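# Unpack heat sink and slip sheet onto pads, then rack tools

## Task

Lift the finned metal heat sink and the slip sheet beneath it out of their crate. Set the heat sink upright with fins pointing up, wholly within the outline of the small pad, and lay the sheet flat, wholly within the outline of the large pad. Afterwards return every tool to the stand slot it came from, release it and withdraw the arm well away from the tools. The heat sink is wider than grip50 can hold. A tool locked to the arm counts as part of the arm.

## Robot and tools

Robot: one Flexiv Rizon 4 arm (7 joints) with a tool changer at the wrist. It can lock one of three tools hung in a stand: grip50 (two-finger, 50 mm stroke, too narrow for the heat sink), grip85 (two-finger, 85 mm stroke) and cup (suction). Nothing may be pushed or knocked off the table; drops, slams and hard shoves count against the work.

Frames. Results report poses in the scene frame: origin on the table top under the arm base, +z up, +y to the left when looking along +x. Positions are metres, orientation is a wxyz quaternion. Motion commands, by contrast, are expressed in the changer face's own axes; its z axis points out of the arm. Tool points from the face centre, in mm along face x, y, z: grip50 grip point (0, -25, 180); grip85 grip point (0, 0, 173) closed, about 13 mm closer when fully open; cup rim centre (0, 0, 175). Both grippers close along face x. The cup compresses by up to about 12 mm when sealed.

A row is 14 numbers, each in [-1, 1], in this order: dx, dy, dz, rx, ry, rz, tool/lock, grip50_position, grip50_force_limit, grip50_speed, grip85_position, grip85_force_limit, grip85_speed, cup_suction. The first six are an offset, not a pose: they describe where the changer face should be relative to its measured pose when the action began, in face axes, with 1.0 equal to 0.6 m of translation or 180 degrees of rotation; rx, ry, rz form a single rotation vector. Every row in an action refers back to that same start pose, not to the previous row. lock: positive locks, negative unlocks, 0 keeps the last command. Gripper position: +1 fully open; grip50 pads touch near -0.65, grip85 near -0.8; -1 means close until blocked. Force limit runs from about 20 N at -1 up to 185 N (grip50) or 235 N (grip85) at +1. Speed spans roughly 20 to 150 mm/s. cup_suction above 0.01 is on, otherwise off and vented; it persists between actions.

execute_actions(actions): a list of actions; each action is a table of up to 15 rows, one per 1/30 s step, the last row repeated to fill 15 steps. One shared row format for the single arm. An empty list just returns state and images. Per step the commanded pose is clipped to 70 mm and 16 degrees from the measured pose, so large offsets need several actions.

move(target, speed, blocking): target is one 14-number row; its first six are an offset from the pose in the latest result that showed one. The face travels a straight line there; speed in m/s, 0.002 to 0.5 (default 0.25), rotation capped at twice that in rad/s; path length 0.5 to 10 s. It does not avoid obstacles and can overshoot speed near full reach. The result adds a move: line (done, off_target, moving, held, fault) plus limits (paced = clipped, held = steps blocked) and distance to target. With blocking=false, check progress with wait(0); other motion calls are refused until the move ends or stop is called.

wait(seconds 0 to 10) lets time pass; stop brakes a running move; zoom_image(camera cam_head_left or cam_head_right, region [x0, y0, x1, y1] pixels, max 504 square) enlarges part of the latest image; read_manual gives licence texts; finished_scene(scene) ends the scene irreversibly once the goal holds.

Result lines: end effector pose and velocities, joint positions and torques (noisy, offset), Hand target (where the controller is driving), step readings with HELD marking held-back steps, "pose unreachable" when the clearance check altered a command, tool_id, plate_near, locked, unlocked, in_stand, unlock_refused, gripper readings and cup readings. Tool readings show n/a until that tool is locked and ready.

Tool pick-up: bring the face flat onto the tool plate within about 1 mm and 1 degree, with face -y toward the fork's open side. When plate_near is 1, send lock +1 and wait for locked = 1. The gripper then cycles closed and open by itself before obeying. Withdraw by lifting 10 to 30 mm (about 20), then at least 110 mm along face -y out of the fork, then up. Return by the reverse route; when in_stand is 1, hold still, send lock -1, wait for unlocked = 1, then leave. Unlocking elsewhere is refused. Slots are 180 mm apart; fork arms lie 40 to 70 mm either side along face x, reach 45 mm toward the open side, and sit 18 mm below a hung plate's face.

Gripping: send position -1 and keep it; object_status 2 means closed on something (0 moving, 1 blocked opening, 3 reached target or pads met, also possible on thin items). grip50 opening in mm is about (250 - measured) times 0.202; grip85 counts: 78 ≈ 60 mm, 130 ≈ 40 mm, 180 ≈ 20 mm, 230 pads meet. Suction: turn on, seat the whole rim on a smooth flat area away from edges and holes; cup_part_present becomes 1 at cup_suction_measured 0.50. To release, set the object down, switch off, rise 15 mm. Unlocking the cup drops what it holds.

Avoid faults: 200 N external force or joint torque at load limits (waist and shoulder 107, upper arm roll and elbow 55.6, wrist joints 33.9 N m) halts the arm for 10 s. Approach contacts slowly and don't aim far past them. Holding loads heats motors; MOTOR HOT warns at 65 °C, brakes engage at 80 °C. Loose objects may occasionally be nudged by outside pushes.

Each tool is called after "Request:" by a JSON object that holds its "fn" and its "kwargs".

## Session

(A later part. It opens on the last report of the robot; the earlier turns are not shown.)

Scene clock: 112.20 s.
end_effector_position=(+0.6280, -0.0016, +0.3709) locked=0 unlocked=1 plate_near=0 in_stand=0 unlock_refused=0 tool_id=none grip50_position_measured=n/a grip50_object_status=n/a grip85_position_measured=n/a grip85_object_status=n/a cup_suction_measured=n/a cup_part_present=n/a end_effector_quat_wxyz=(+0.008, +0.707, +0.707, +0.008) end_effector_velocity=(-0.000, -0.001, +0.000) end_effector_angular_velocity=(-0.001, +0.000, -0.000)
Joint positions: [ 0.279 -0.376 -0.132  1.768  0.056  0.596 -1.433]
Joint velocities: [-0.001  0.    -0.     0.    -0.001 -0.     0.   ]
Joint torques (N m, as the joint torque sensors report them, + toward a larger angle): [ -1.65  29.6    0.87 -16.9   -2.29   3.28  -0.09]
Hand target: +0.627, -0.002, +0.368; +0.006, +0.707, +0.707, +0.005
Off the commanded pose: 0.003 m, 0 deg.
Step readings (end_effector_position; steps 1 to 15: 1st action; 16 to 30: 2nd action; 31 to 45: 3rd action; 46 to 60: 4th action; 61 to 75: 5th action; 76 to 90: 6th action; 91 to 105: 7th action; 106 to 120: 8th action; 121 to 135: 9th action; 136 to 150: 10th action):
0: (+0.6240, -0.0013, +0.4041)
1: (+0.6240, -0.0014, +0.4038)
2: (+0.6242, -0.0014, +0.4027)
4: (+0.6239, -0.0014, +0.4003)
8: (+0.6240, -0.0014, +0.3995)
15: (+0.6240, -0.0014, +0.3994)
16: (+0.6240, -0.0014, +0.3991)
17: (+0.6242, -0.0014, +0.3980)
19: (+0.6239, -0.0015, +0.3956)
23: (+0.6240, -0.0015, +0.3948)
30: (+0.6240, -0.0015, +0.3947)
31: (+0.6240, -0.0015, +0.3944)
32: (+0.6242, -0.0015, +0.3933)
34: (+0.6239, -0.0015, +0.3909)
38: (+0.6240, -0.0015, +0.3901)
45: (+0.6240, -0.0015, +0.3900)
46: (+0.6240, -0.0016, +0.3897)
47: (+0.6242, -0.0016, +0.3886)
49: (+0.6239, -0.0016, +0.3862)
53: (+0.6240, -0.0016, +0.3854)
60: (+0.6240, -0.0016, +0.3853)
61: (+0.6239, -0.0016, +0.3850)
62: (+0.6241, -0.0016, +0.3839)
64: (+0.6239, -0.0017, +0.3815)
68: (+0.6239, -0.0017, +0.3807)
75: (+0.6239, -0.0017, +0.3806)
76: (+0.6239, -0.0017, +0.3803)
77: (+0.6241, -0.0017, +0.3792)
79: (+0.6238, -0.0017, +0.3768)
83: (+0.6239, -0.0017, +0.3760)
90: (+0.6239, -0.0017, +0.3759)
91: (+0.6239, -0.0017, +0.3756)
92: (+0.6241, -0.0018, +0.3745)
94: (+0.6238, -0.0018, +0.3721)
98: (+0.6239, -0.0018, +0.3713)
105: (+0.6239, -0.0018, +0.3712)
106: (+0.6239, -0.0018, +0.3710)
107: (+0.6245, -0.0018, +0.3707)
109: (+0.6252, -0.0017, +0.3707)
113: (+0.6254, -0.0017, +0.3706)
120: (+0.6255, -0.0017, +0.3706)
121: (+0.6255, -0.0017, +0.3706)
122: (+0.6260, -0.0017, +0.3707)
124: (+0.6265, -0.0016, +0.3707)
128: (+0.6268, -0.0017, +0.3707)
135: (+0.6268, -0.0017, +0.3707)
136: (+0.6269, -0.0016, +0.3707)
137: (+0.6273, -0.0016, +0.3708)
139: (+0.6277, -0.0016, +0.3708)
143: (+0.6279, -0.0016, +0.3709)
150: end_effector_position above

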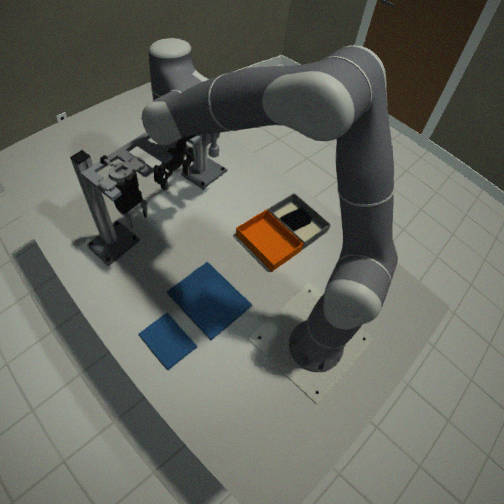

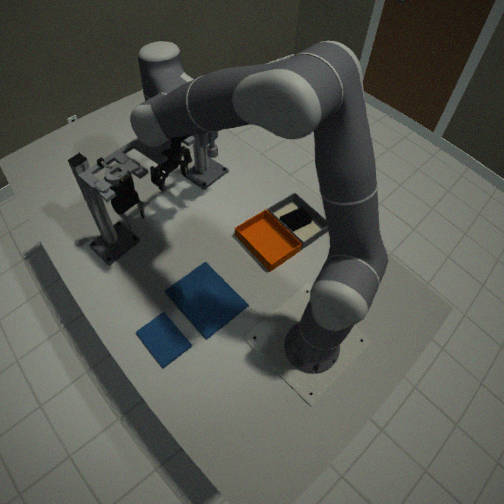

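Request:
{"fn": "move", "kwargs": {"target": [0,-0.0067,-0.015,0.0072,0,0,0,1,0,0,1,0,0,0], "speed": 0.05}}

Request:
{"fn": "move", "kwargs": {"target": [0.095,0,0,0,0,0,0,1,0,0,1,0,0,0], "speed": 0.05}}

Request:
{"fn": "move", "kwargs": {"target": [0,0,0.025,0,0,0,0,1,0,0,1,0,0,0], "speed": 0.03}}

Request:
{"fn": "execute_actions", "kwargs": {"actions": [[[-0.005,0,0,0,0,0,0,1,0,0,1,0,0,0]],[[-0.005,0,0,0,0,0,0,1,0,0,1,0,0,0]],[[-0.005,0,0,0,0,0,0,1,0,0,1,0,0,0]],[[-0.005,0,0,0,0,0,0,1,0,0,1,0,0,0]],[[-0.005,0,0,0,0,0,0,1,0,0,1,0,0,0]],[[-0.005,0,0,0,0,0,0,1,0,0,1,0,0,0]],[[-0.005,0,0,0,0,0,0,1,0,0,1,0,0,0]],[[-0.005,0,0,0,0,0,0,1,0,0,1,0,0,0]]]}}

Scene clock: 113.23 s.
end_effector_position=(+0.6239, -0.0017, +0.3797) locked=0 unlocked=1 plate_near=0 in_stand=0 unlock_refused=0 tool_id=none grip50_position_measured=n/a grip50_object_status=n/a grip85_position_measured=n/a grip85_object_status=n/a cup_suction_measured=n/a cup_part_present=n/a end_effector_quat_wxyz=(+0.001, +0.707, +0.707, -0.000) end_effector_velocity=(-0.001, -0.000, +0.001) end_effector_angular_velocity=(+0.001, +0.004, -0.001)
Joint positions: [ 0.279 -0.36  -0.132  1.756  0.056  0.548 -1.432]
Joint velocities: [-0.     0.001 -0.    -0.001  0.001 -0.006 -0.   ]
Joint torques (N m, as the joint torque sensors report them, + toward a larger angle): [ -0.07  49.71  -0.43 -27.97  -3.78   3.8    0.85]
Hand target: +0.624, -0.002, +0.380; +0.000, +0.707, +0.707, -0.000
Off the commanded pose: 0.000 m, 0 deg.
move: done

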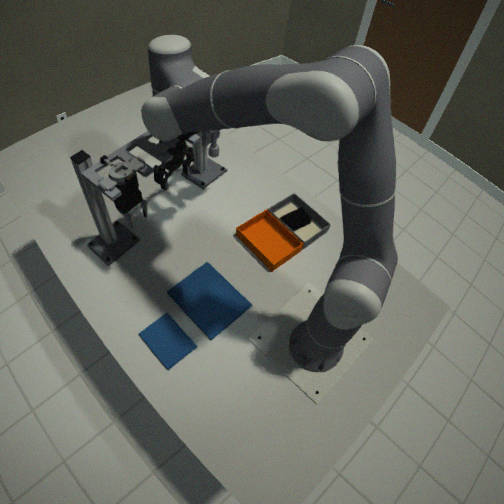

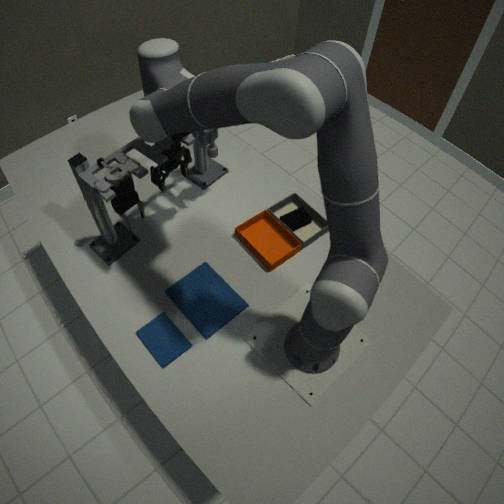

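Scene clock: 114.67 s.
end_effector_position=(+0.6239, +0.0550, +0.3797) locked=0 unlocked=1 plate_near=0 in_stand=0 unlock_refused=0 tool_id=none grip50_position_measured=n/a grip50_object_status=n/a grip85_position_measured=n/a grip85_object_status=n/a cup_suction_measured=n/a cup_part_present=n/a end_effector_quat_wxyz=(+0.001, +0.707, +0.707, -0.000) end_effector_velocity=(+0.000, +0.001, +0.000) end_effector_angular_velocity=(-0.000, -0.000, -0.000)
Joint positions: [ 0.348 -0.367 -0.107  1.747  0.046  0.546 -1.335]
Joint velocities: [ 0.002 -0.    -0.    -0.001 -0.    -0.     0.002]
Joint torques (N m, as the joint torque sensors report them, + toward a larger angle): [  1.02  47.99   0.12 -27.84  -4.41   4.     0.85]
Hand target: +0.624, +0.055, +0.380; +0.001, +0.707, +0.707, -0.000
Off the commanded pose: 0.000 m, 0 deg.
move: done

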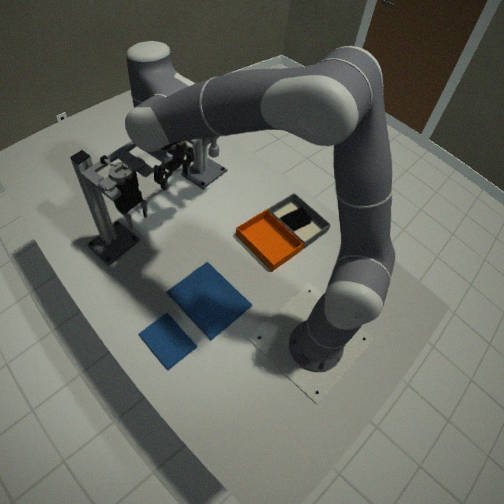

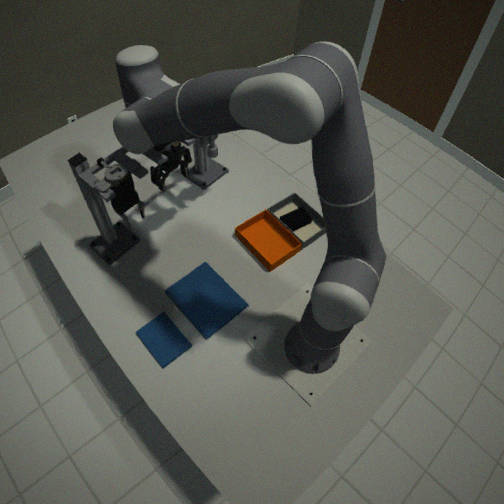

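Scene clock: 115.43 s.
end_effector_position=(+0.6239, +0.0549, +0.3649) locked=0 unlocked=1 plate_near=0 in_stand=0 unlock_refused=0 tool_id=none grip50_position_measured=n/a grip50_object_status=n/a grip85_position_measured=n/a grip85_object_status=n/a cup_suction_measured=n/a cup_part_present=n/a end_effector_quat_wxyz=(+0.001, +0.707, +0.707, -0.000) end_effector_velocity=(-0.000, +0.000, -0.001) end_effector_angular_velocity=(+0.001, -0.000, -0.000)
Joint positions: [ 0.348 -0.386 -0.107  1.762  0.049  0.581 -1.337]
Joint velocities: [ 0.    -0.001  0.     0.001  0.001  0.003 -0.   ]
Joint torques (N m, as the joint torque sensors report them, + toward a larger angle): [ -0.75  48.91  -0.17 -26.63  -3.66   4.98  -0.22]
Hand target: +0.624, +0.055, +0.365; +0.001, +0.707, +0.707, -0.000
Off the commanded pose: 0.000 m, 0 deg.
move: done

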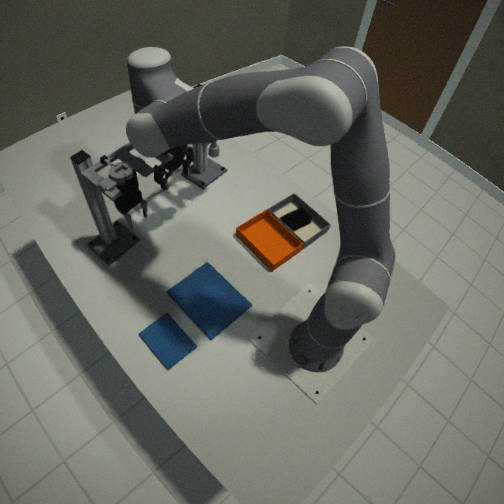

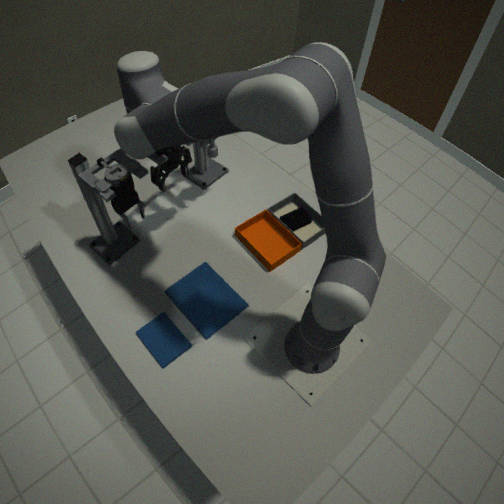

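Scene clock: 119.43 s.
end_effector_position=(+0.6234, +0.0431, +0.3648) locked=0 unlocked=1 plate_near=0 in_stand=0 unlock_refused=0 tool_id=none grip50_position_measured=n/a grip50_object_status=n/a grip85_position_measured=n/a grip85_object_status=n/a cup_suction_measured=n/a cup_part_present=n/a end_effector_quat_wxyz=(-0.001, +0.701, +0.713, +0.002) end_effector_velocity=(+0.000, -0.000, +0.000) end_effector_angular_velocity=(-0.001, -0.000, +0.000)
Joint positions: [ 0.328 -0.383 -0.106  1.766  0.055  0.582 -1.375]
Joint velocities: [-0.    -0.     0.    -0.    -0.001 -0.    -0.   ]
Joint torques (N m, as the joint torque sensors report them, + toward a larger angle): [-15.38  49.72 -12.52 -24.61  -5.28   4.22  -0.05]
Hand target: +0.624, +0.040, +0.365; -0.001, +0.703, +0.711, +0.001
Off the commanded pose: 0.003 m, 0 deg.
Step readings (end_effector_position; steps 1 to 15: 1st action; 16 to 30: 2nd action; 31 to 45: 3rd action; 46 to 60: 4th action; 61 to 75: 5th action; 76 to 90: 6th action; 91 to 105: 7th action; 106 to 120: 8th action):
0: (+0.6239, +0.0549, +0.3649)
1: (+0.6239, +0.0548, +0.3649)
2: (+0.6239, +0.0542, +0.3648)
4: (+0.6239, +0.0528, +0.3648)
8: (+0.6239, +0.0523, +0.3649)
15: (+0.6239, +0.0521, +0.3649)
16: (+0.6239, +0.0519, +0.3648)
17: (+0.6239, +0.0513, +0.3648)
19: (+0.6239, +0.0499, +0.3648)
23: (+0.6239, +0.0494, +0.3648)
30: (+0.6239, +0.0493, +0.3648)
31: (+0.6239, +0.0491, +0.3648)
32: (+0.6239, +0.0484, +0.3648)
34: (+0.6239, +0.0470, +0.3648)
38: (+0.6239, +0.0466, +0.3648)
45: (+0.6239, +0.0464, +0.3647)
46: (+0.6239, +0.0463, +0.3647)
47: (+0.6239, +0.0456, +0.3647)
49: (+0.6239, +0.0442, +0.3647)
53: (+0.6239, +0.0440, +0.3647)
60: (+0.6239, +0.0440, +0.3647)
61: (+0.6239, +0.0438, +0.3647)
62: (+0.6238, +0.0436, +0.3647)
64: (+0.6238, +0.0435, +0.3647)
68: (+0.6237, +0.0434, +0.3647)
75: (+0.6237, +0.0434, +0.3647)
76: (+0.6237, +0.0434, +0.3647)
77: (+0.6237, +0.0433, +0.3647)
79: (+0.6236, +0.0433, +0.3647)
83: (+0.6236, +0.0433, +0.3647)
90: (+0.6236, +0.0433, +0.3647)
91: (+0.6236, +0.0433, +0.3647)
92: (+0.6236, +0.0432, +0.3648)
94: (+0.6235, +0.0432, +0.3648)
98: (+0.6235, +0.0432, +0.3648)
105: (+0.6235, +0.0432, +0.3648)
106: (+0.6235, +0.0432, +0.3648)
107: (+0.6235, +0.0432, +0.3648)
109: (+0.6234, +0.0432, +0.3648)
113: (+0.6234, +0.0431, +0.3648)
120: end_effector_position above

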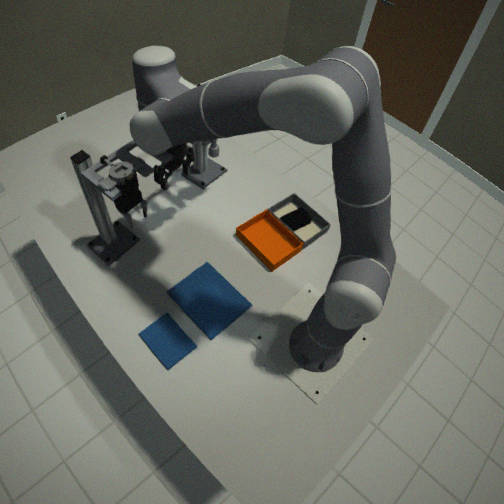

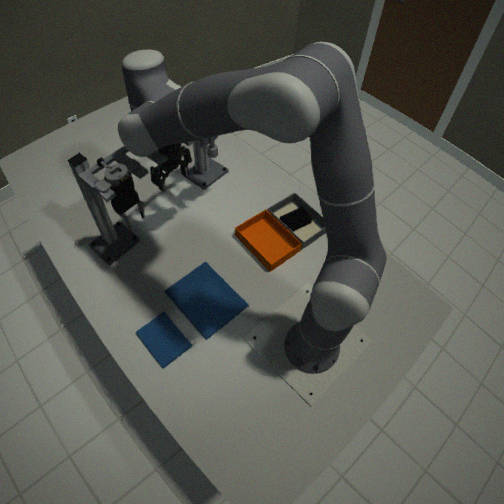

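Contact 0.0440. Other side.

Request:
{"fn": "move", "kwargs": {"target": [0.005,0.001,-0.025,0,-0.0013,0.0054,0,1,0,0,1,0,0,0], "speed": 0.05}}

Request:
{"fn": "move", "kwargs": {"target": [-0.175,0,0,0,0,0,0,1,0,0,1,0,0,0], "speed": 0.06}}

Request:
{"fn": "move", "kwargs": {"target": [0,0,0.025,0,0,0,0,1,0,0,1,0,0,0], "speed": 0.03}}

Request:
{"fn": "execute_actions", "kwargs": {"actions": [[[0.005,0,0,0,0,0,0,1,0,0,1,0,0,0]],[[0.005,0,0,0,0,0,0,1,0,0,1,0,0,0]],[[0.005,0,0,0,0,0,0,1,0,0,1,0,0,0]],[[0.005,0,0,0,0,0,0,1,0,0,1,0,0,0]],[[0.005,0,0,0,0,0,0,1,0,0,1,0,0,0]],[[0.005,0,0,0,0,0,0,1,0,0,1,0,0,0]],[[0.005,0,0,0,0,0,0,1,0,0,1,0,0,0]]]}}

Scene clock: 120.50 s.
end_effector_position=(+0.6240, +0.0461, +0.3796) locked=0 unlocked=1 plate_near=0 in_stand=0 unlock_refused=0 tool_id=none grip50_position_measured=n/a grip50_object_status=n/a grip85_position_measured=n/a grip85_object_status=n/a cup_suction_measured=n/a cup_part_present=n/a end_effector_quat_wxyz=(+0.000, +0.707, +0.707, +0.000) end_effector_velocity=(+0.000, -0.000, +0.001) end_effector_angular_velocity=(-0.001, +0.000, -0.002)
Joint positions: [ 0.335 -0.365 -0.109  1.749  0.048  0.547 -1.349]
Joint velocities: [-0.     0.001 -0.    -0.002 -0.001 -0.003  0.002]
Joint torques (N m, as the joint torque sensors report them, + toward a larger angle): [  0.73  49.06  -1.68 -28.17  -4.5    4.1    0.76]
Hand target: +0.624, +0.046, +0.380; +0.000, +0.707, +0.707, +0.000
Off the commanded pose: 0.000 m, 0 deg.
move: done

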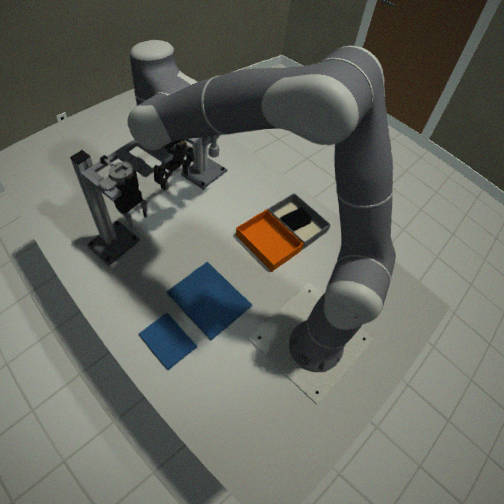

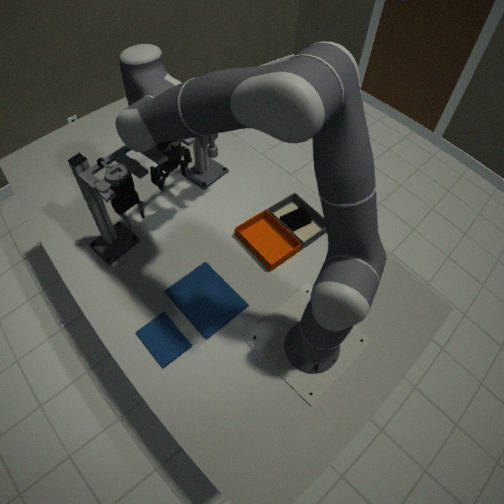

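Scene clock: 122.57 s.
end_effector_position=(+0.6238, -0.0588, +0.3795) locked=0 unlocked=1 plate_near=0 in_stand=0 unlock_refused=0 tool_id=none grip50_position_measured=n/a grip50_object_status=n/a grip85_position_measured=n/a grip85_object_status=n/a cup_suction_measured=n/a cup_part_present=n/a end_effector_quat_wxyz=(+0.000, +0.707, +0.707, +0.000) end_effector_velocity=(+0.000, -0.002, -0.000) end_effector_angular_velocity=(+0.001, -0.000, -0.000)
Joint positions: [ 0.207 -0.366 -0.156  1.748  0.069  0.544 -1.532]
Joint velocities: [-0.003 -0.     0.    -0.001  0.001  0.    -0.003]
Joint torques (N m, as the joint torque sensors report them, + toward a larger angle): [ -1.61  47.48  -2.23 -28.16  -3.8    3.97  -0.46]
Hand target: +0.624, -0.059, +0.379; -0.000, +0.707, +0.707, +0.000
Off the commanded pose: 0.000 m, 0 deg.
move: done

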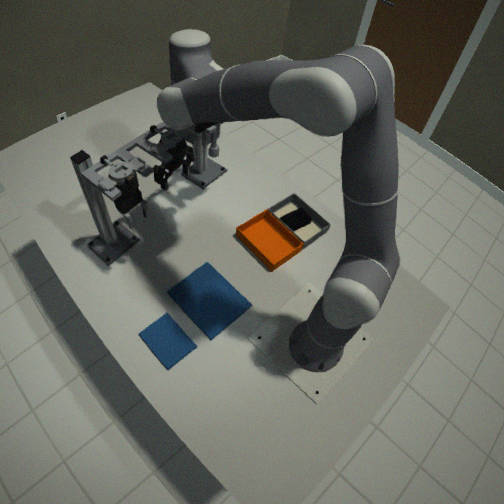

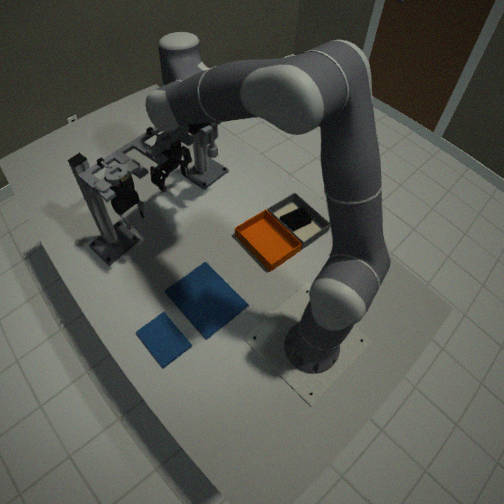

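Scene clock: 123.33 s.
end_effector_position=(+0.6237, -0.0588, +0.3647) locked=0 unlocked=1 plate_near=0 in_stand=0 unlock_refused=0 tool_id=none grip50_position_measured=n/a grip50_object_status=n/a grip85_position_measured=n/a grip85_object_status=n/a cup_suction_measured=n/a cup_part_present=n/a end_effector_quat_wxyz=(+0.000, +0.707, +0.707, +0.000) end_effector_velocity=(+0.000, -0.000, -0.001) end_effector_angular_velocity=(-0.000, -0.001, +0.000)
Joint positions: [ 0.207 -0.386 -0.155  1.763  0.073  0.578 -1.535]
Joint velocities: [-0.    -0.001  0.     0.001 -0.     0.003 -0.   ]
Joint torques (N m, as the joint torque sensors report them, + toward a larger angle): [ -1.15  48.45  -0.87 -27.01  -3.76   5.21  -0.2 ]
Hand target: +0.624, -0.059, +0.364; +0.000, +0.707, +0.707, +0.000
Off the commanded pose: 0.000 m, 0 deg.
move: done

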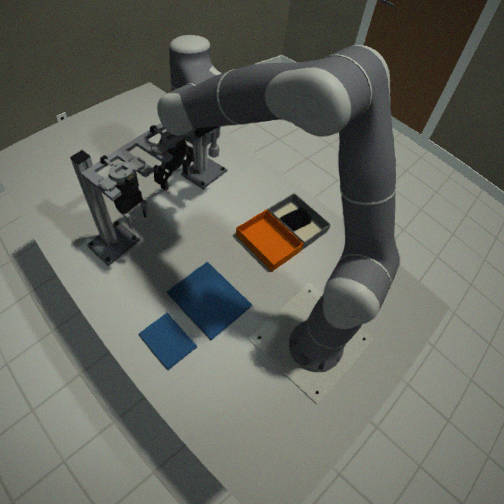

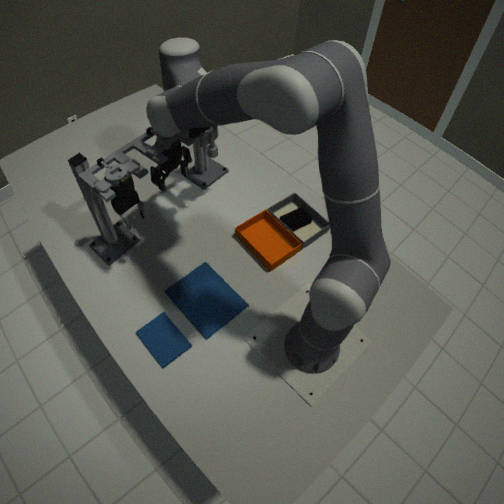

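Scene clock: 126.83 s.
end_effector_position=(+0.6234, -0.0414, +0.3642) locked=0 unlocked=1 plate_near=0 in_stand=0 unlock_refused=0 tool_id=none grip50_position_measured=n/a grip50_object_status=n/a grip85_position_measured=n/a grip85_object_status=n/a cup_suction_measured=n/a cup_part_present=n/a end_effector_quat_wxyz=(-0.000, +0.709, +0.706, -0.001) end_effector_velocity=(-0.000, +0.000, -0.000) end_effector_angular_velocity=(-0.000, +0.000, +0.000)
Joint positions: [ 0.231 -0.383 -0.15   1.768  0.07   0.578 -1.501]
Joint velocities: [ 0.    -0.     0.     0.    -0.001 -0.     0.   ]
Joint torques (N m, as the joint torque sensors report them, + toward a larger angle): [ 11.76  49.49   8.03 -27.42  -2.87   4.98   0.64]
Hand target: +0.623, -0.039, +0.364; -0.001, +0.708, +0.707, -0.000
Off the commanded pose: 0.002 m, 0 deg.
Step readings (end_effector_position; steps 1 to 15: 1st action; 16 to 30: 2nd action; 31 to 45: 3rd action; 46 to 60: 4th action; 61 to 75: 5th action; 76 to 90: 6th action; 91 to 105: 7th action):
0: (+0.6237, -0.0588, +0.3647)
1: (+0.6237, -0.0586, +0.3646)
2: (+0.6237, -0.0580, +0.3646)
4: (+0.6237, -0.0565, +0.3646)
8: (+0.6237, -0.0561, +0.3646)
15: (+0.6237, -0.0559, +0.3646)
16: (+0.6237, -0.0557, +0.3646)
17: (+0.6237, -0.0551, +0.3646)
19: (+0.6237, -0.0537, +0.3645)
23: (+0.6237, -0.0532, +0.3645)
30: (+0.6237, -0.0531, +0.3645)
31: (+0.6237, -0.0529, +0.3645)
32: (+0.6236, -0.0522, +0.3645)
34: (+0.6236, -0.0508, +0.3645)
38: (+0.6236, -0.0504, +0.3644)
45: (+0.6236, -0.0502, +0.3644)
46: (+0.6236, -0.0500, +0.3644)
47: (+0.6236, -0.0494, +0.3644)
49: (+0.6236, -0.0480, +0.3644)
53: (+0.6236, -0.0475, +0.3644)
60: (+0.6236, -0.0474, +0.3644)
61: (+0.6236, -0.0472, +0.3644)
62: (+0.6236, -0.0465, +0.3643)
64: (+0.6236, -0.0451, +0.3643)
68: (+0.6236, -0.0447, +0.3643)
75: (+0.6236, -0.0445, +0.3643)
76: (+0.6236, -0.0443, +0.3643)
77: (+0.6235, -0.0437, +0.3643)
79: (+0.6235, -0.0426, +0.3642)
83: (+0.6235, -0.0422, +0.3642)
90: (+0.6235, -0.0421, +0.3642)
91: (+0.6235, -0.0419, +0.3642)
92: (+0.6235, -0.0415, +0.3642)
94: (+0.6234, -0.0415, +0.3642)
98: (+0.6234, -0.0414, +0.3642)
105: end_effector_position above

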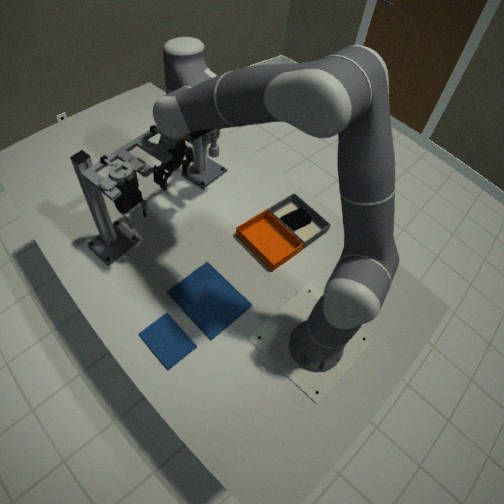

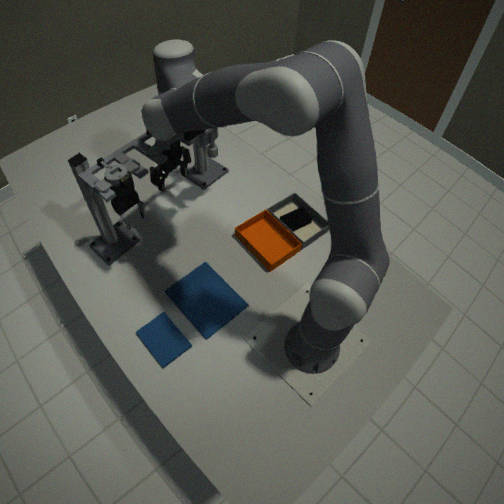

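Request:
{"fn": "move", "kwargs": {"target": [-0.005,0,-0.025,0,0,-0.0013,0,1,0,0,1,0,0,0], "speed": 0.05}}

Request:
{"fn": "move", "kwargs": {"target": [0.0757,0.024,0,0,0,0,0,1,0,0,1,0,0,0], "speed": 0.05}}

Request:
{"fn": "execute_actions", "kwargs": {"actions": [[[0,0,0.008,0,0,0,0,1,0,0,1,0,0,0]],[[0,0,0.006,0,0,0,0,1,0,0,1,0,0,0]],[[0,0,0.005,0,0,0,0,1,0,0,1,0,0,0]],[[0,0,0.005,0,0,0,0,1,0,0,1,0,0,0]],[[0,0,0.005,0,0,0,0,1,0,0,1,0,0,0]],[[0,0,0.005,0,0,0,0,1,0,0,1,0,0,0]],[[0,0,0.005,0,0,0,0,1,0,0,1,0,0,0]]]}}

Scene clock: 127.90 s.
end_effector_position=(+0.6235, -0.0442, +0.3791) locked=0 unlocked=1 plate_near=0 in_stand=0 unlock_refused=0 tool_id=none grip50_position_measured=n/a grip50_object_status=n/a grip85_position_measured=n/a grip85_object_status=n/a cup_suction_measured=n/a cup_part_present=n/a end_effector_quat_wxyz=(-0.000, +0.707, +0.707, -0.001) end_effector_velocity=(-0.000, -0.000, +0.001) end_effector_angular_velocity=(-0.000, +0.002, +0.001)
Joint positions: [ 0.227 -0.364 -0.152  1.752  0.066  0.544 -1.507]
Joint velocities: [-0.001  0.001  0.    -0.001 -0.    -0.004 -0.001]
Joint torques (N m, as the joint torque sensors report them, + toward a larger angle): [ -1.93  49.17  -2.44 -27.74  -4.44   4.18  -0.15]
Hand target: +0.623, -0.044, +0.379; -0.000, +0.707, +0.707, -0.001
Off the commanded pose: 0.000 m, 0 deg.
move: done

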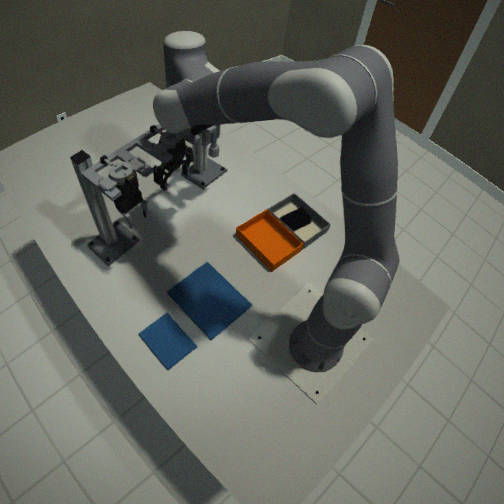

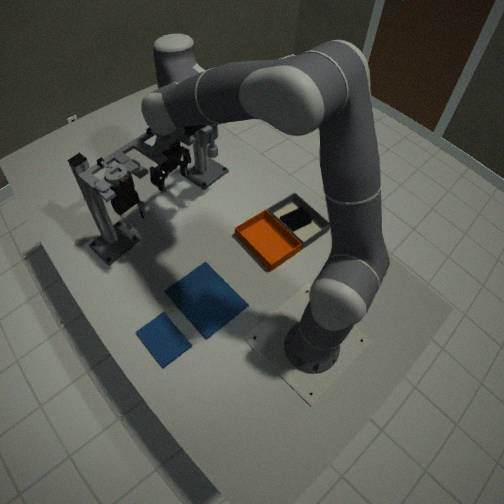

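Scene clock: 129.17 s.
end_effector_position=(+0.6379, +0.0010, +0.3791) locked=0 unlocked=1 plate_near=0 in_stand=0 unlock_refused=0 tool_id=none grip50_position_measured=n/a grip50_object_status=n/a grip85_position_measured=n/a grip85_object_status=n/a cup_suction_measured=n/a cup_part_present=n/a end_effector_quat_wxyz=(-0.000, +0.707, +0.707, -0.001) end_effector_velocity=(+0.001, +0.001, +0.000) end_effector_angular_velocity=(+0.001, -0.000, -0.001)
Joint positions: [ 0.28  -0.394 -0.135  1.707  0.063  0.53  -1.435]
Joint velocities: [ 0.002 -0.001 -0.    -0.002  0.001 -0.001  0.002]
Joint torques (N m, as the joint torque sensors report them, + toward a larger angle): [  0.3   48.91  -0.67 -28.29  -4.29   4.01   0.63]
Hand target: +0.638, +0.001, +0.379; -0.000, +0.707, +0.707, -0.001
Off the commanded pose: 0.000 m, 0 deg.
move: done

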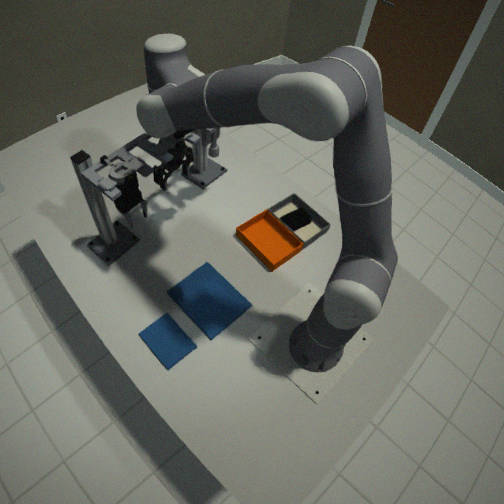

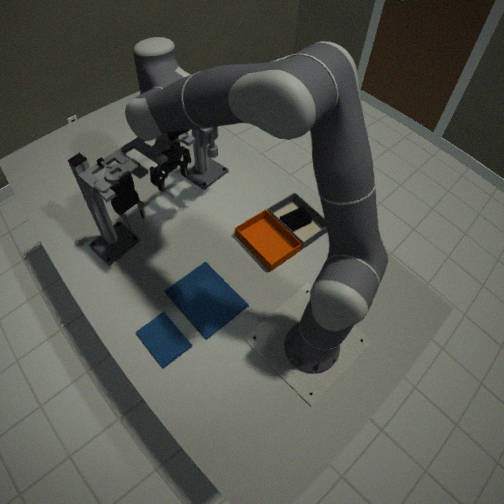

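Scene clock: 132.67 s.
end_effector_position=(+0.6415, +0.0012, +0.3682) locked=0 unlocked=1 plate_near=0 in_stand=0 unlock_refused=0 tool_id=none grip50_position_measured=n/a grip50_object_status=n/a grip85_position_measured=n/a grip85_object_status=n/a cup_suction_measured=n/a cup_part_present=n/a end_effector_quat_wxyz=(+0.007, +0.707, +0.707, +0.008) end_effector_velocity=(+0.000, -0.000, -0.000) end_effector_angular_velocity=(-0.000, -0.000, +0.000)
Joint positions: [ 0.28  -0.41  -0.135  1.722  0.064  0.583 -1.436]
Joint velocities: [-0.  0.  0.  0. -0.  0. -0.]
Joint torques (N m, as the joint torque sensors report them, + toward a larger angle): [ -1.18  24.67  -0.55 -22.56  -2.71   6.84   0.33]
Hand target: +0.641, +0.001, +0.365; +0.006, +0.707, +0.707, +0.006
Off the commanded pose: 0.003 m, 0 deg.
Step readings (end_effector_position; steps 1 to 15: 1st action; 16 to 30: 2nd action; 31 to 45: 3rd action; 46 to 60: 4th action; 61 to 75: 5th action; 76 to 90: 6th action; 91 to 105: 7th action):
0: (+0.6379, +0.0010, +0.3791)
1: (+0.6379, +0.0010, +0.3788)
2: (+0.6381, +0.0010, +0.3778)
4: (+0.6378, +0.0009, +0.3753)
8: (+0.6379, +0.0009, +0.3745)
15: (+0.6379, +0.0009, +0.3744)
16: (+0.6379, +0.0009, +0.3742)
17: (+0.6381, +0.0009, +0.3734)
19: (+0.6378, +0.0009, +0.3716)
23: (+0.6379, +0.0009, +0.3710)
30: (+0.6379, +0.0009, +0.3709)
31: (+0.6379, +0.0009, +0.3707)
32: (+0.6380, +0.0008, +0.3701)
34: (+0.6382, +0.0009, +0.3691)
38: (+0.6383, +0.0009, +0.3691)
45: (+0.6383, +0.0009, +0.3691)
46: (+0.6383, +0.0009, +0.3689)
47: (+0.6387, +0.0009, +0.3688)
49: (+0.6391, +0.0010, +0.3687)
53: (+0.6392, +0.0010, +0.3687)
60: (+0.6393, +0.0010, +0.3687)
61: (+0.6393, +0.0010, +0.3686)
62: (+0.6397, +0.0010, +0.3686)
64: (+0.6401, +0.0011, +0.3685)
68: (+0.6403, +0.0011, +0.3685)
75: (+0.6403, +0.0011, +0.3685)
76: (+0.6404, +0.0011, +0.3684)
77: (+0.6407, +0.0012, +0.3684)
79: (+0.6411, +0.0012, +0.3683)
83: (+0.6412, +0.0012, +0.3683)
90: (+0.6412, +0.0012, +0.3683)
91: (+0.6412, +0.0012, +0.3683)
92: (+0.6414, +0.0012, +0.3683)
94: (+0.6414, +0.0012, +0.3682)
98: (+0.6415, +0.0012, +0.3682)
105: end_effector_position above

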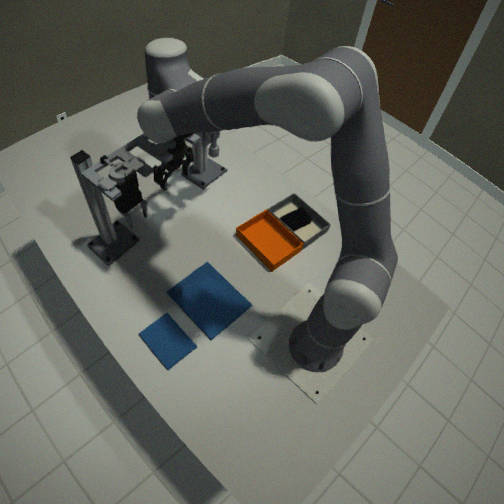

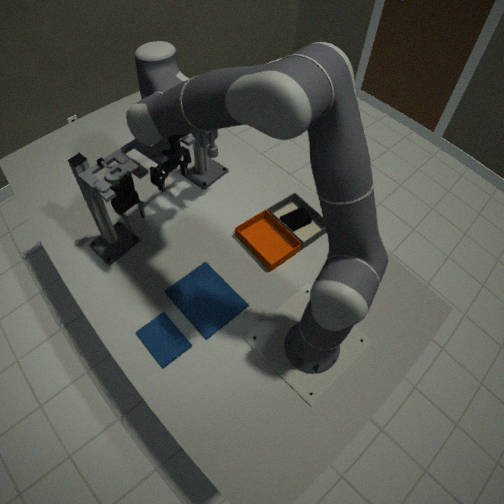

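Request:
{"fn": "execute_actions", "kwargs": {"actions": [[[0,-0.003,-0.003,0.0068,0,0,0,1,0,0,1,0,0,0]],[[0,0,0.003,0,0,-0.0056,0,1,0,0,1,0,0,0]],[[0,0,0.003,0,0,-0.0056,0,1,0,0,1,0,0,0]],[[0,0,0.003,0,0,-0.0056,0,1,0,0,1,0,0,0]],[[0,0,0.003,0,0,-0.0056,0,1,0,0,1,0,0,0]],[[0,0,0.003,0,0,-0.0056,0,1,0,0,1,0,0,0]],[[0,0,0.003,0,0,-0.0056,0,1,0,0,1,0,0,0]],[[0,0,0.003,0,0,-0.0056,0,1,0,0,1,0,0,0]],[[0,0,0.003,0,0,-0.0056,0,1,0,0,1,0,0,0]],[[0,0,0.003,0,0,-0.0056,0,1,0,0,1,0,0,0]],[[0,0,0.003,0,0,-0.0056,0,1,0,0,1,0,0,0]]]}}

Scene clock: 138.47 s.
end_effector_position=(+0.6416, +0.0007, +0.3668) locked=0 unlocked=1 plate_near=0 in_stand=0 unlock_refused=0 tool_id=none grip50_position_measured=n/a grip50_object_status=n/a grip85_position_measured=n/a grip85_object_status=n/a cup_suction_measured=n/a cup_part_present=n/a end_effector_quat_wxyz=(+0.007, +0.644, +0.765, +0.007) end_effector_velocity=(+0.000, -0.000, +0.000) end_effector_angular_velocity=(-0.000, -0.000, -0.000)
Joint positions: [ 0.259 -0.414 -0.112  1.72   0.057  0.585 -1.603]
Joint velocities: [-0.  0. -0.  0. -0.  0. -0.]
Joint torques (N m, as the joint torque sensors report them, + toward a larger angle): [ -2.26  31.31  -1.87 -25.85  -4.64   7.58  -1.28]
Hand target: +0.642, +0.000, +0.365; +0.006, +0.644, +0.765, +0.007
Off the commanded pose: 0.002 m, 0 deg.
Step readings (end_effector_position; steps 1 to 15: 1st action; 16 to 30: 2nd action; 31 to 45: 3rd action; 46 to 60: 4th action; 61 to 75: 5th action; 76 to 90: 6th action; 91 to 105: 7th action; 106 to 120: 8th action; 121 to 135: 9th action; 136 to 150: 10th action; 151 to 165: 11th action):
0: (+0.6415, +0.0012, +0.3682)
1: (+0.6415, +0.0012, +0.3684)
2: (+0.6411, +0.0011, +0.3689)
4: (+0.6400, +0.0011, +0.3693)
8: (+0.6398, +0.0011, +0.3698)
15: (+0.6397, +0.0012, +0.3699)
16: (+0.6397, +0.0012, +0.3699)
17: (+0.6397, +0.0012, +0.3695)
19: (+0.6399, +0.0011, +0.3691)
23: (+0.6400, +0.0011, +0.3691)
30: (+0.6400, +0.0011, +0.3691)
31: (+0.6400, +0.0011, +0.3690)
32: (+0.6402, +0.0010, +0.3690)
34: (+0.6405, +0.0010, +0.3689)
38: (+0.6405, +0.0009, +0.3689)
45: (+0.6406, +0.0009, +0.3689)
46: (+0.6406, +0.0009, +0.3688)
47: (+0.6408, +0.0009, +0.3688)
49: (+0.6410, +0.0009, +0.3687)
53: (+0.6411, +0.0009, +0.3687)
60: (+0.6412, +0.0009, +0.3687)
61: (+0.6412, +0.0009, +0.3687)
62: (+0.6414, +0.0009, +0.3686)
64: (+0.6416, +0.0008, +0.3685)
68: (+0.6412, +0.0010, +0.3672)
75: (+0.6412, +0.0010, +0.3672)
76: (+0.6412, +0.0010, +0.3672)
77: (+0.6412, +0.0010, +0.3669)
79: (+0.6413, +0.0009, +0.3669)
83: (+0.6414, +0.0009, +0.3669)
90: (+0.6414, +0.0009, +0.3669)
91: (+0.6414, +0.0009, +0.3668)
92: (+0.6415, +0.0009, +0.3668)
94: (+0.6416, +0.0008, +0.3668)
98: (+0.6416, +0.0008, +0.3668)
105: (+0.6416, +0.0008, +0.3668)
106: (+0.6416, +0.0008, +0.3668)
107: (+0.6417, +0.0007, +0.3668)
109: (+0.6417, +0.0007, +0.3668)
113: (+0.6418, +0.0006, +0.3668)
120: (+0.6418, +0.0006, +0.3668)
121: (+0.6418, +0.0006, +0.3668)
122: (+0.6418, +0.0006, +0.3668)
124: (+0.6419, +0.0005, +0.3668)
128: (+0.6419, +0.0005, +0.3668)
135: (+0.6419, +0.0005, +0.3668)
136: (+0.6419, +0.0005, +0.3668)
137: (+0.6419, +0.0004, +0.3668)
139: (+0.6418, +0.0003, +0.3668)
143: (+0.6418, +0.0004, +0.3668)
150: (+0.6418, +0.0004, +0.3668)
151: (+0.6418, +0.0004, +0.3668)
152: (+0.6417, +0.0005, +0.3668)
154: (+0.6416, +0.0006, +0.3668)
158: (+0.6416, +0.0007, +0.3668)
165: end_effector_position above

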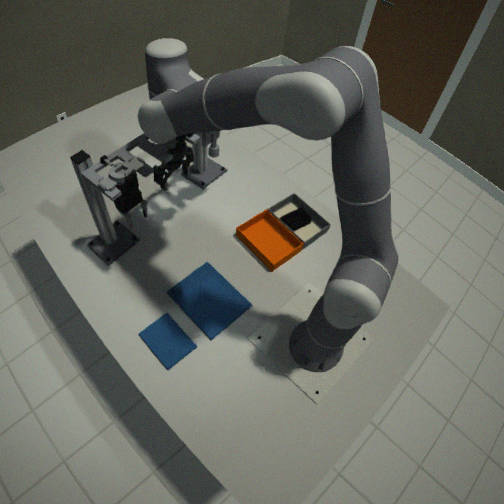

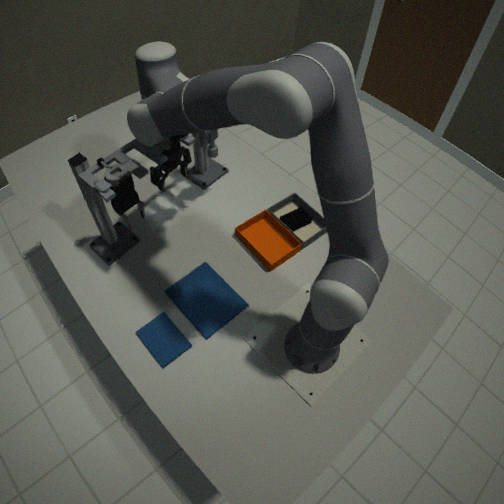

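Request:
{"fn": "execute_actions", "kwargs": {"actions": [[[0,-0.002,-0.004,0.0063,0,0.018,0,1,0,0,1,0,0,0]],[[0,0,0.004,0,0,0,0,1,0,0,1,0,0,0]],[[0,0,0.004,0,0,0,0,1,0,0,1,0,0,0]],[[0,0,0.004,0,0,0,0,1,0,0,1,0,0,0]],[[0,0,0.004,0,0,0,0,1,0,0,1,0,0,0]],[[0,0,0.004,0,0,0,0,1,0,0,1,0,0,0]]]}}

Scene clock: 141.70 s.
end_effector_position=(+0.6405, +0.0008, +0.3610) locked=0 unlocked=1 plate_near=0 in_stand=1 unlock_refused=0 tool_id=none grip50_position_measured=n/a grip50_object_status=n/a grip85_position_measured=n/a grip85_object_status=n/a cup_suction_measured=n/a cup_part_present=n/a end_effector_quat_wxyz=(+0.001, +0.665, +0.747, +0.001) end_effector_velocity=(-0.000, +0.000, +0.000) end_effector_angular_velocity=(+0.000, +0.000, -0.000)
Joint positions: [ 0.265 -0.422 -0.119  1.719  0.061  0.576 -1.55 ]
Joint velocities: [ 0.  0. -0. -0.  0. -0.  0.]
Joint torques (N m, as the joint torque sensors report them, + toward a larger angle): [ -0.8   29.7   -1.08 -24.38  -3.15   7.49   0.71]
Hand target: +0.641, +0.001, +0.359; +0.001, +0.665, +0.747, +0.001
Off the commanded pose: 0.002 m, 0 deg.
Step readings (end_effector_position; steps 1 to 15: 1st action; 16 to 30: 2nd action; 31 to 45: 3rd action; 46 to 60: 4th action; 61 to 75: 5th action; 76 to 90: 6th action):
0: (+0.6416, +0.0007, +0.3668)
1: (+0.6416, +0.0007, +0.3669)
2: (+0.6414, +0.0006, +0.3673)
4: (+0.6407, +0.0004, +0.3683)
8: (+0.6405, +0.0004, +0.3690)
15: (+0.6404, +0.0004, +0.3691)
16: (+0.6404, +0.0004, +0.3689)
17: (+0.6405, +0.0004, +0.3684)
19: (+0.6404, +0.0004, +0.3672)
23: (+0.6404, +0.0004, +0.3668)
30: (+0.6404, +0.0004, +0.3668)
31: (+0.6404, +0.0004, +0.3666)
32: (+0.6405, +0.0004, +0.3661)
34: (+0.6404, +0.0004, +0.3650)
38: (+0.6404, +0.0005, +0.3647)
45: (+0.6405, +0.0005, +0.3646)
46: (+0.6405, +0.0005, +0.3645)
47: (+0.6406, +0.0006, +0.3640)
49: (+0.6405, +0.0006, +0.3629)
53: (+0.6405, +0.0007, +0.3625)
60: (+0.6405, +0.0007, +0.3625)
61: (+0.6405, +0.0007, +0.3623)
62: (+0.6406, +0.0007, +0.3618)
64: (+0.6405, +0.0008, +0.3613)
68: (+0.6405, +0.0008, +0.3612)
75: (+0.6405, +0.0008, +0.3612)
76: (+0.6405, +0.0008, +0.3612)
77: (+0.6405, +0.0008, +0.3611)
79: (+0.6405, +0.0008, +0.3610)
83: (+0.6405, +0.0008, +0.3610)
90: end_effector_position above

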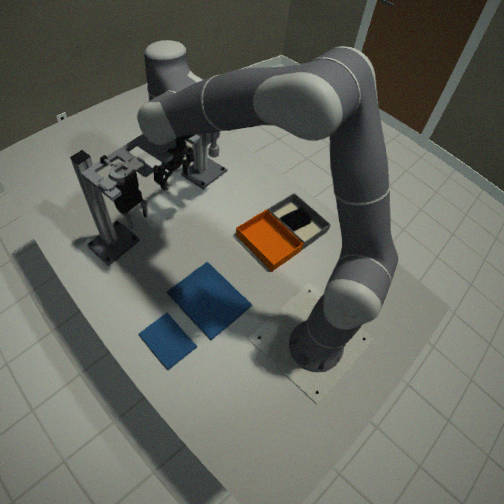

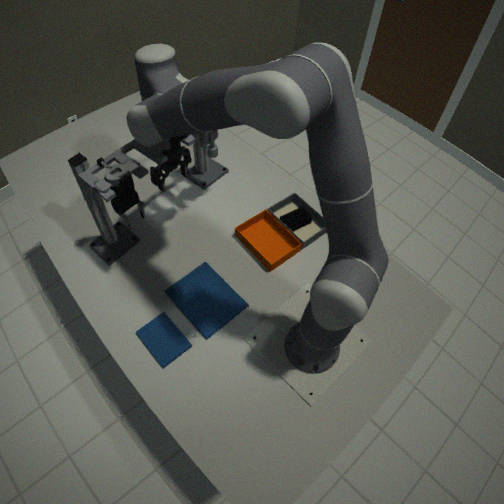

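1 mm short. Wiggle: +y shift and yaw.

Request:
{"fn": "execute_actions", "kwargs": {"actions": [[[0.0015,0,0.003,0,0,0.003,0,1,0,0,1,0,0,0]],[[0,0,0.003,0,0,0.003,0,1,0,0,1,0,0,0]]]}}

Scene clock: 142.87 s.
end_effector_position=(+0.6399, +0.0010, +0.3611) locked=0 unlocked=1 plate_near=0 in_stand=1 unlock_refused=0 tool_id=none grip50_position_measured=n/a grip50_object_status=n/a grip85_position_measured=n/a grip85_object_status=n/a cup_suction_measured=n/a cup_part_present=n/a end_effector_quat_wxyz=(+0.002, +0.670, +0.742, +0.001) end_effector_velocity=(-0.000, +0.000, -0.000) end_effector_angular_velocity=(-0.000, +0.001, +0.000)
Joint positions: [ 0.268 -0.42  -0.121  1.722  0.06   0.578 -1.536]
Joint velocities: [-0.  0.  0.  0. -0. -0.  0.]
Joint torques (N m, as the joint torque sensors report them, + toward a larger angle): [  0.41  30.53  -2.75 -26.55  -1.97   8.8    4.19]
Hand target: +0.640, +0.001, +0.359; +0.002, +0.671, +0.741, +0.001
Off the commanded pose: 0.002 m, 0 deg.
Step readings (end_effector_position; steps 1 to 15: 1st action; 16 to 30: 2nd action):
0: (+0.6405, +0.0008, +0.3610)
1: (+0.6405, +0.0009, +0.3610)
2: (+0.6404, +0.0009, +0.3611)
4: (+0.6403, +0.0010, +0.3611)
8: (+0.6402, +0.0010, +0.3611)
15: (+0.6402, +0.0010, +0.3611)
16: (+0.6402, +0.0010, +0.3611)
17: (+0.6401, +0.0010, +0.3611)
19: (+0.6399, +0.0010, +0.3611)
23: (+0.6399, +0.0010, +0.3611)
30: end_effector_position above

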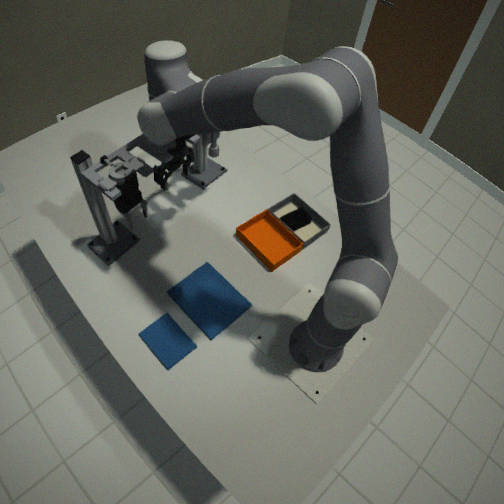

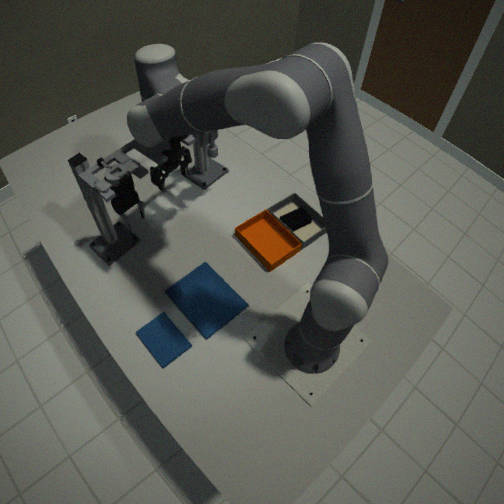

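Request:
{"fn": "execute_actions", "kwargs": {"actions": [[[0,0,0.003,0,0,-0.004,0,1,0,0,1,0,0,0]],[[0,0,0.003,0,0,-0.004,0,1,0,0,1,0,0,0]],[[0,0,0.003,0,0,-0.004,0,1,0,0,1,0,0,0]]]}}

Scene clock: 144.50 s.
end_effector_position=(+0.6401, +0.0008, +0.3601) locked=0 unlocked=1 plate_near=1 in_stand=1 unlock_refused=0 tool_id=none grip50_position_measured=n/a grip50_object_status=n/a grip85_position_measured=n/a grip85_object_status=n/a cup_suction_measured=n/a cup_part_present=n/a end_effector_quat_wxyz=(+0.004, +0.657, +0.754, +0.003) end_effector_velocity=(-0.000, -0.000, -0.000) end_effector_angular_velocity=(-0.001, +0.000, +0.000)
Joint positions: [ 0.263 -0.421 -0.116  1.725  0.058  0.587 -1.571]
Joint velocities: [ 0.     0.    -0.     0.    -0.001 -0.    -0.   ]
Joint torques (N m, as the joint torque sensors report them, + toward a larger angle): [ -1.28  33.32   0.03 -24.65  -4.29   7.44  -2.52]
Hand target: +0.640, +0.001, +0.358; +0.003, +0.656, +0.755, +0.002
Off the commanded pose: 0.002 m, 0 deg.
Step readings (end_effector_position; steps 1 to 15: 1st action; 16 to 30: 2nd action; 31 to 45: 3rd action):
0: (+0.6399, +0.0010, +0.3611)
1: (+0.6399, +0.0010, +0.3611)
2: (+0.6399, +0.0009, +0.3611)
4: (+0.6401, +0.0009, +0.3611)
8: (+0.6401, +0.0009, +0.3608)
15: (+0.6401, +0.0009, +0.3608)
16: (+0.6401, +0.0009, +0.3608)
17: (+0.6401, +0.0008, +0.3606)
19: (+0.6401, +0.0008, +0.3602)
23: (+0.6402, +0.0008, +0.3602)
30: (+0.6402, +0.0008, +0.3602)
31: (+0.6402, +0.0008, +0.3602)
32: (+0.6402, +0.0009, +0.3601)
34: (+0.6402, +0.0008, +0.3601)
38: (+0.6402, +0.0008, +0.3601)
45: end_effector_position above

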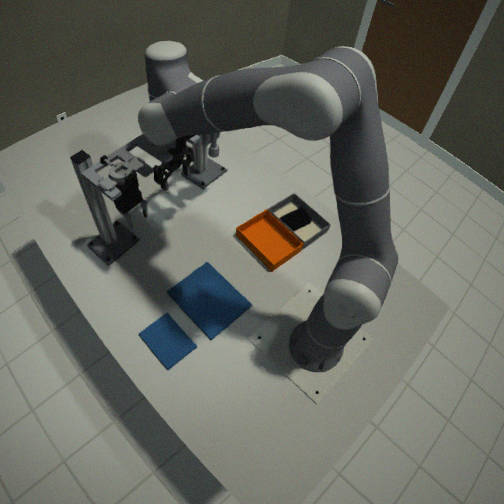

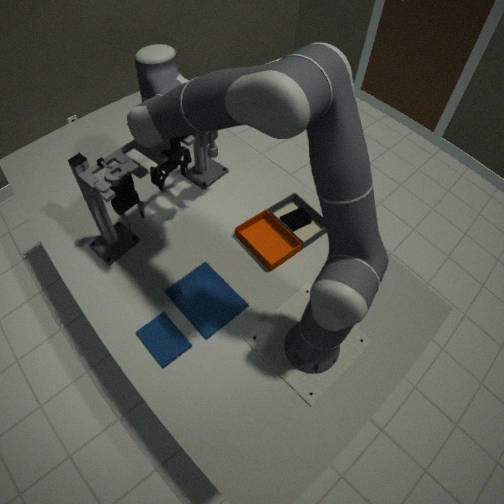

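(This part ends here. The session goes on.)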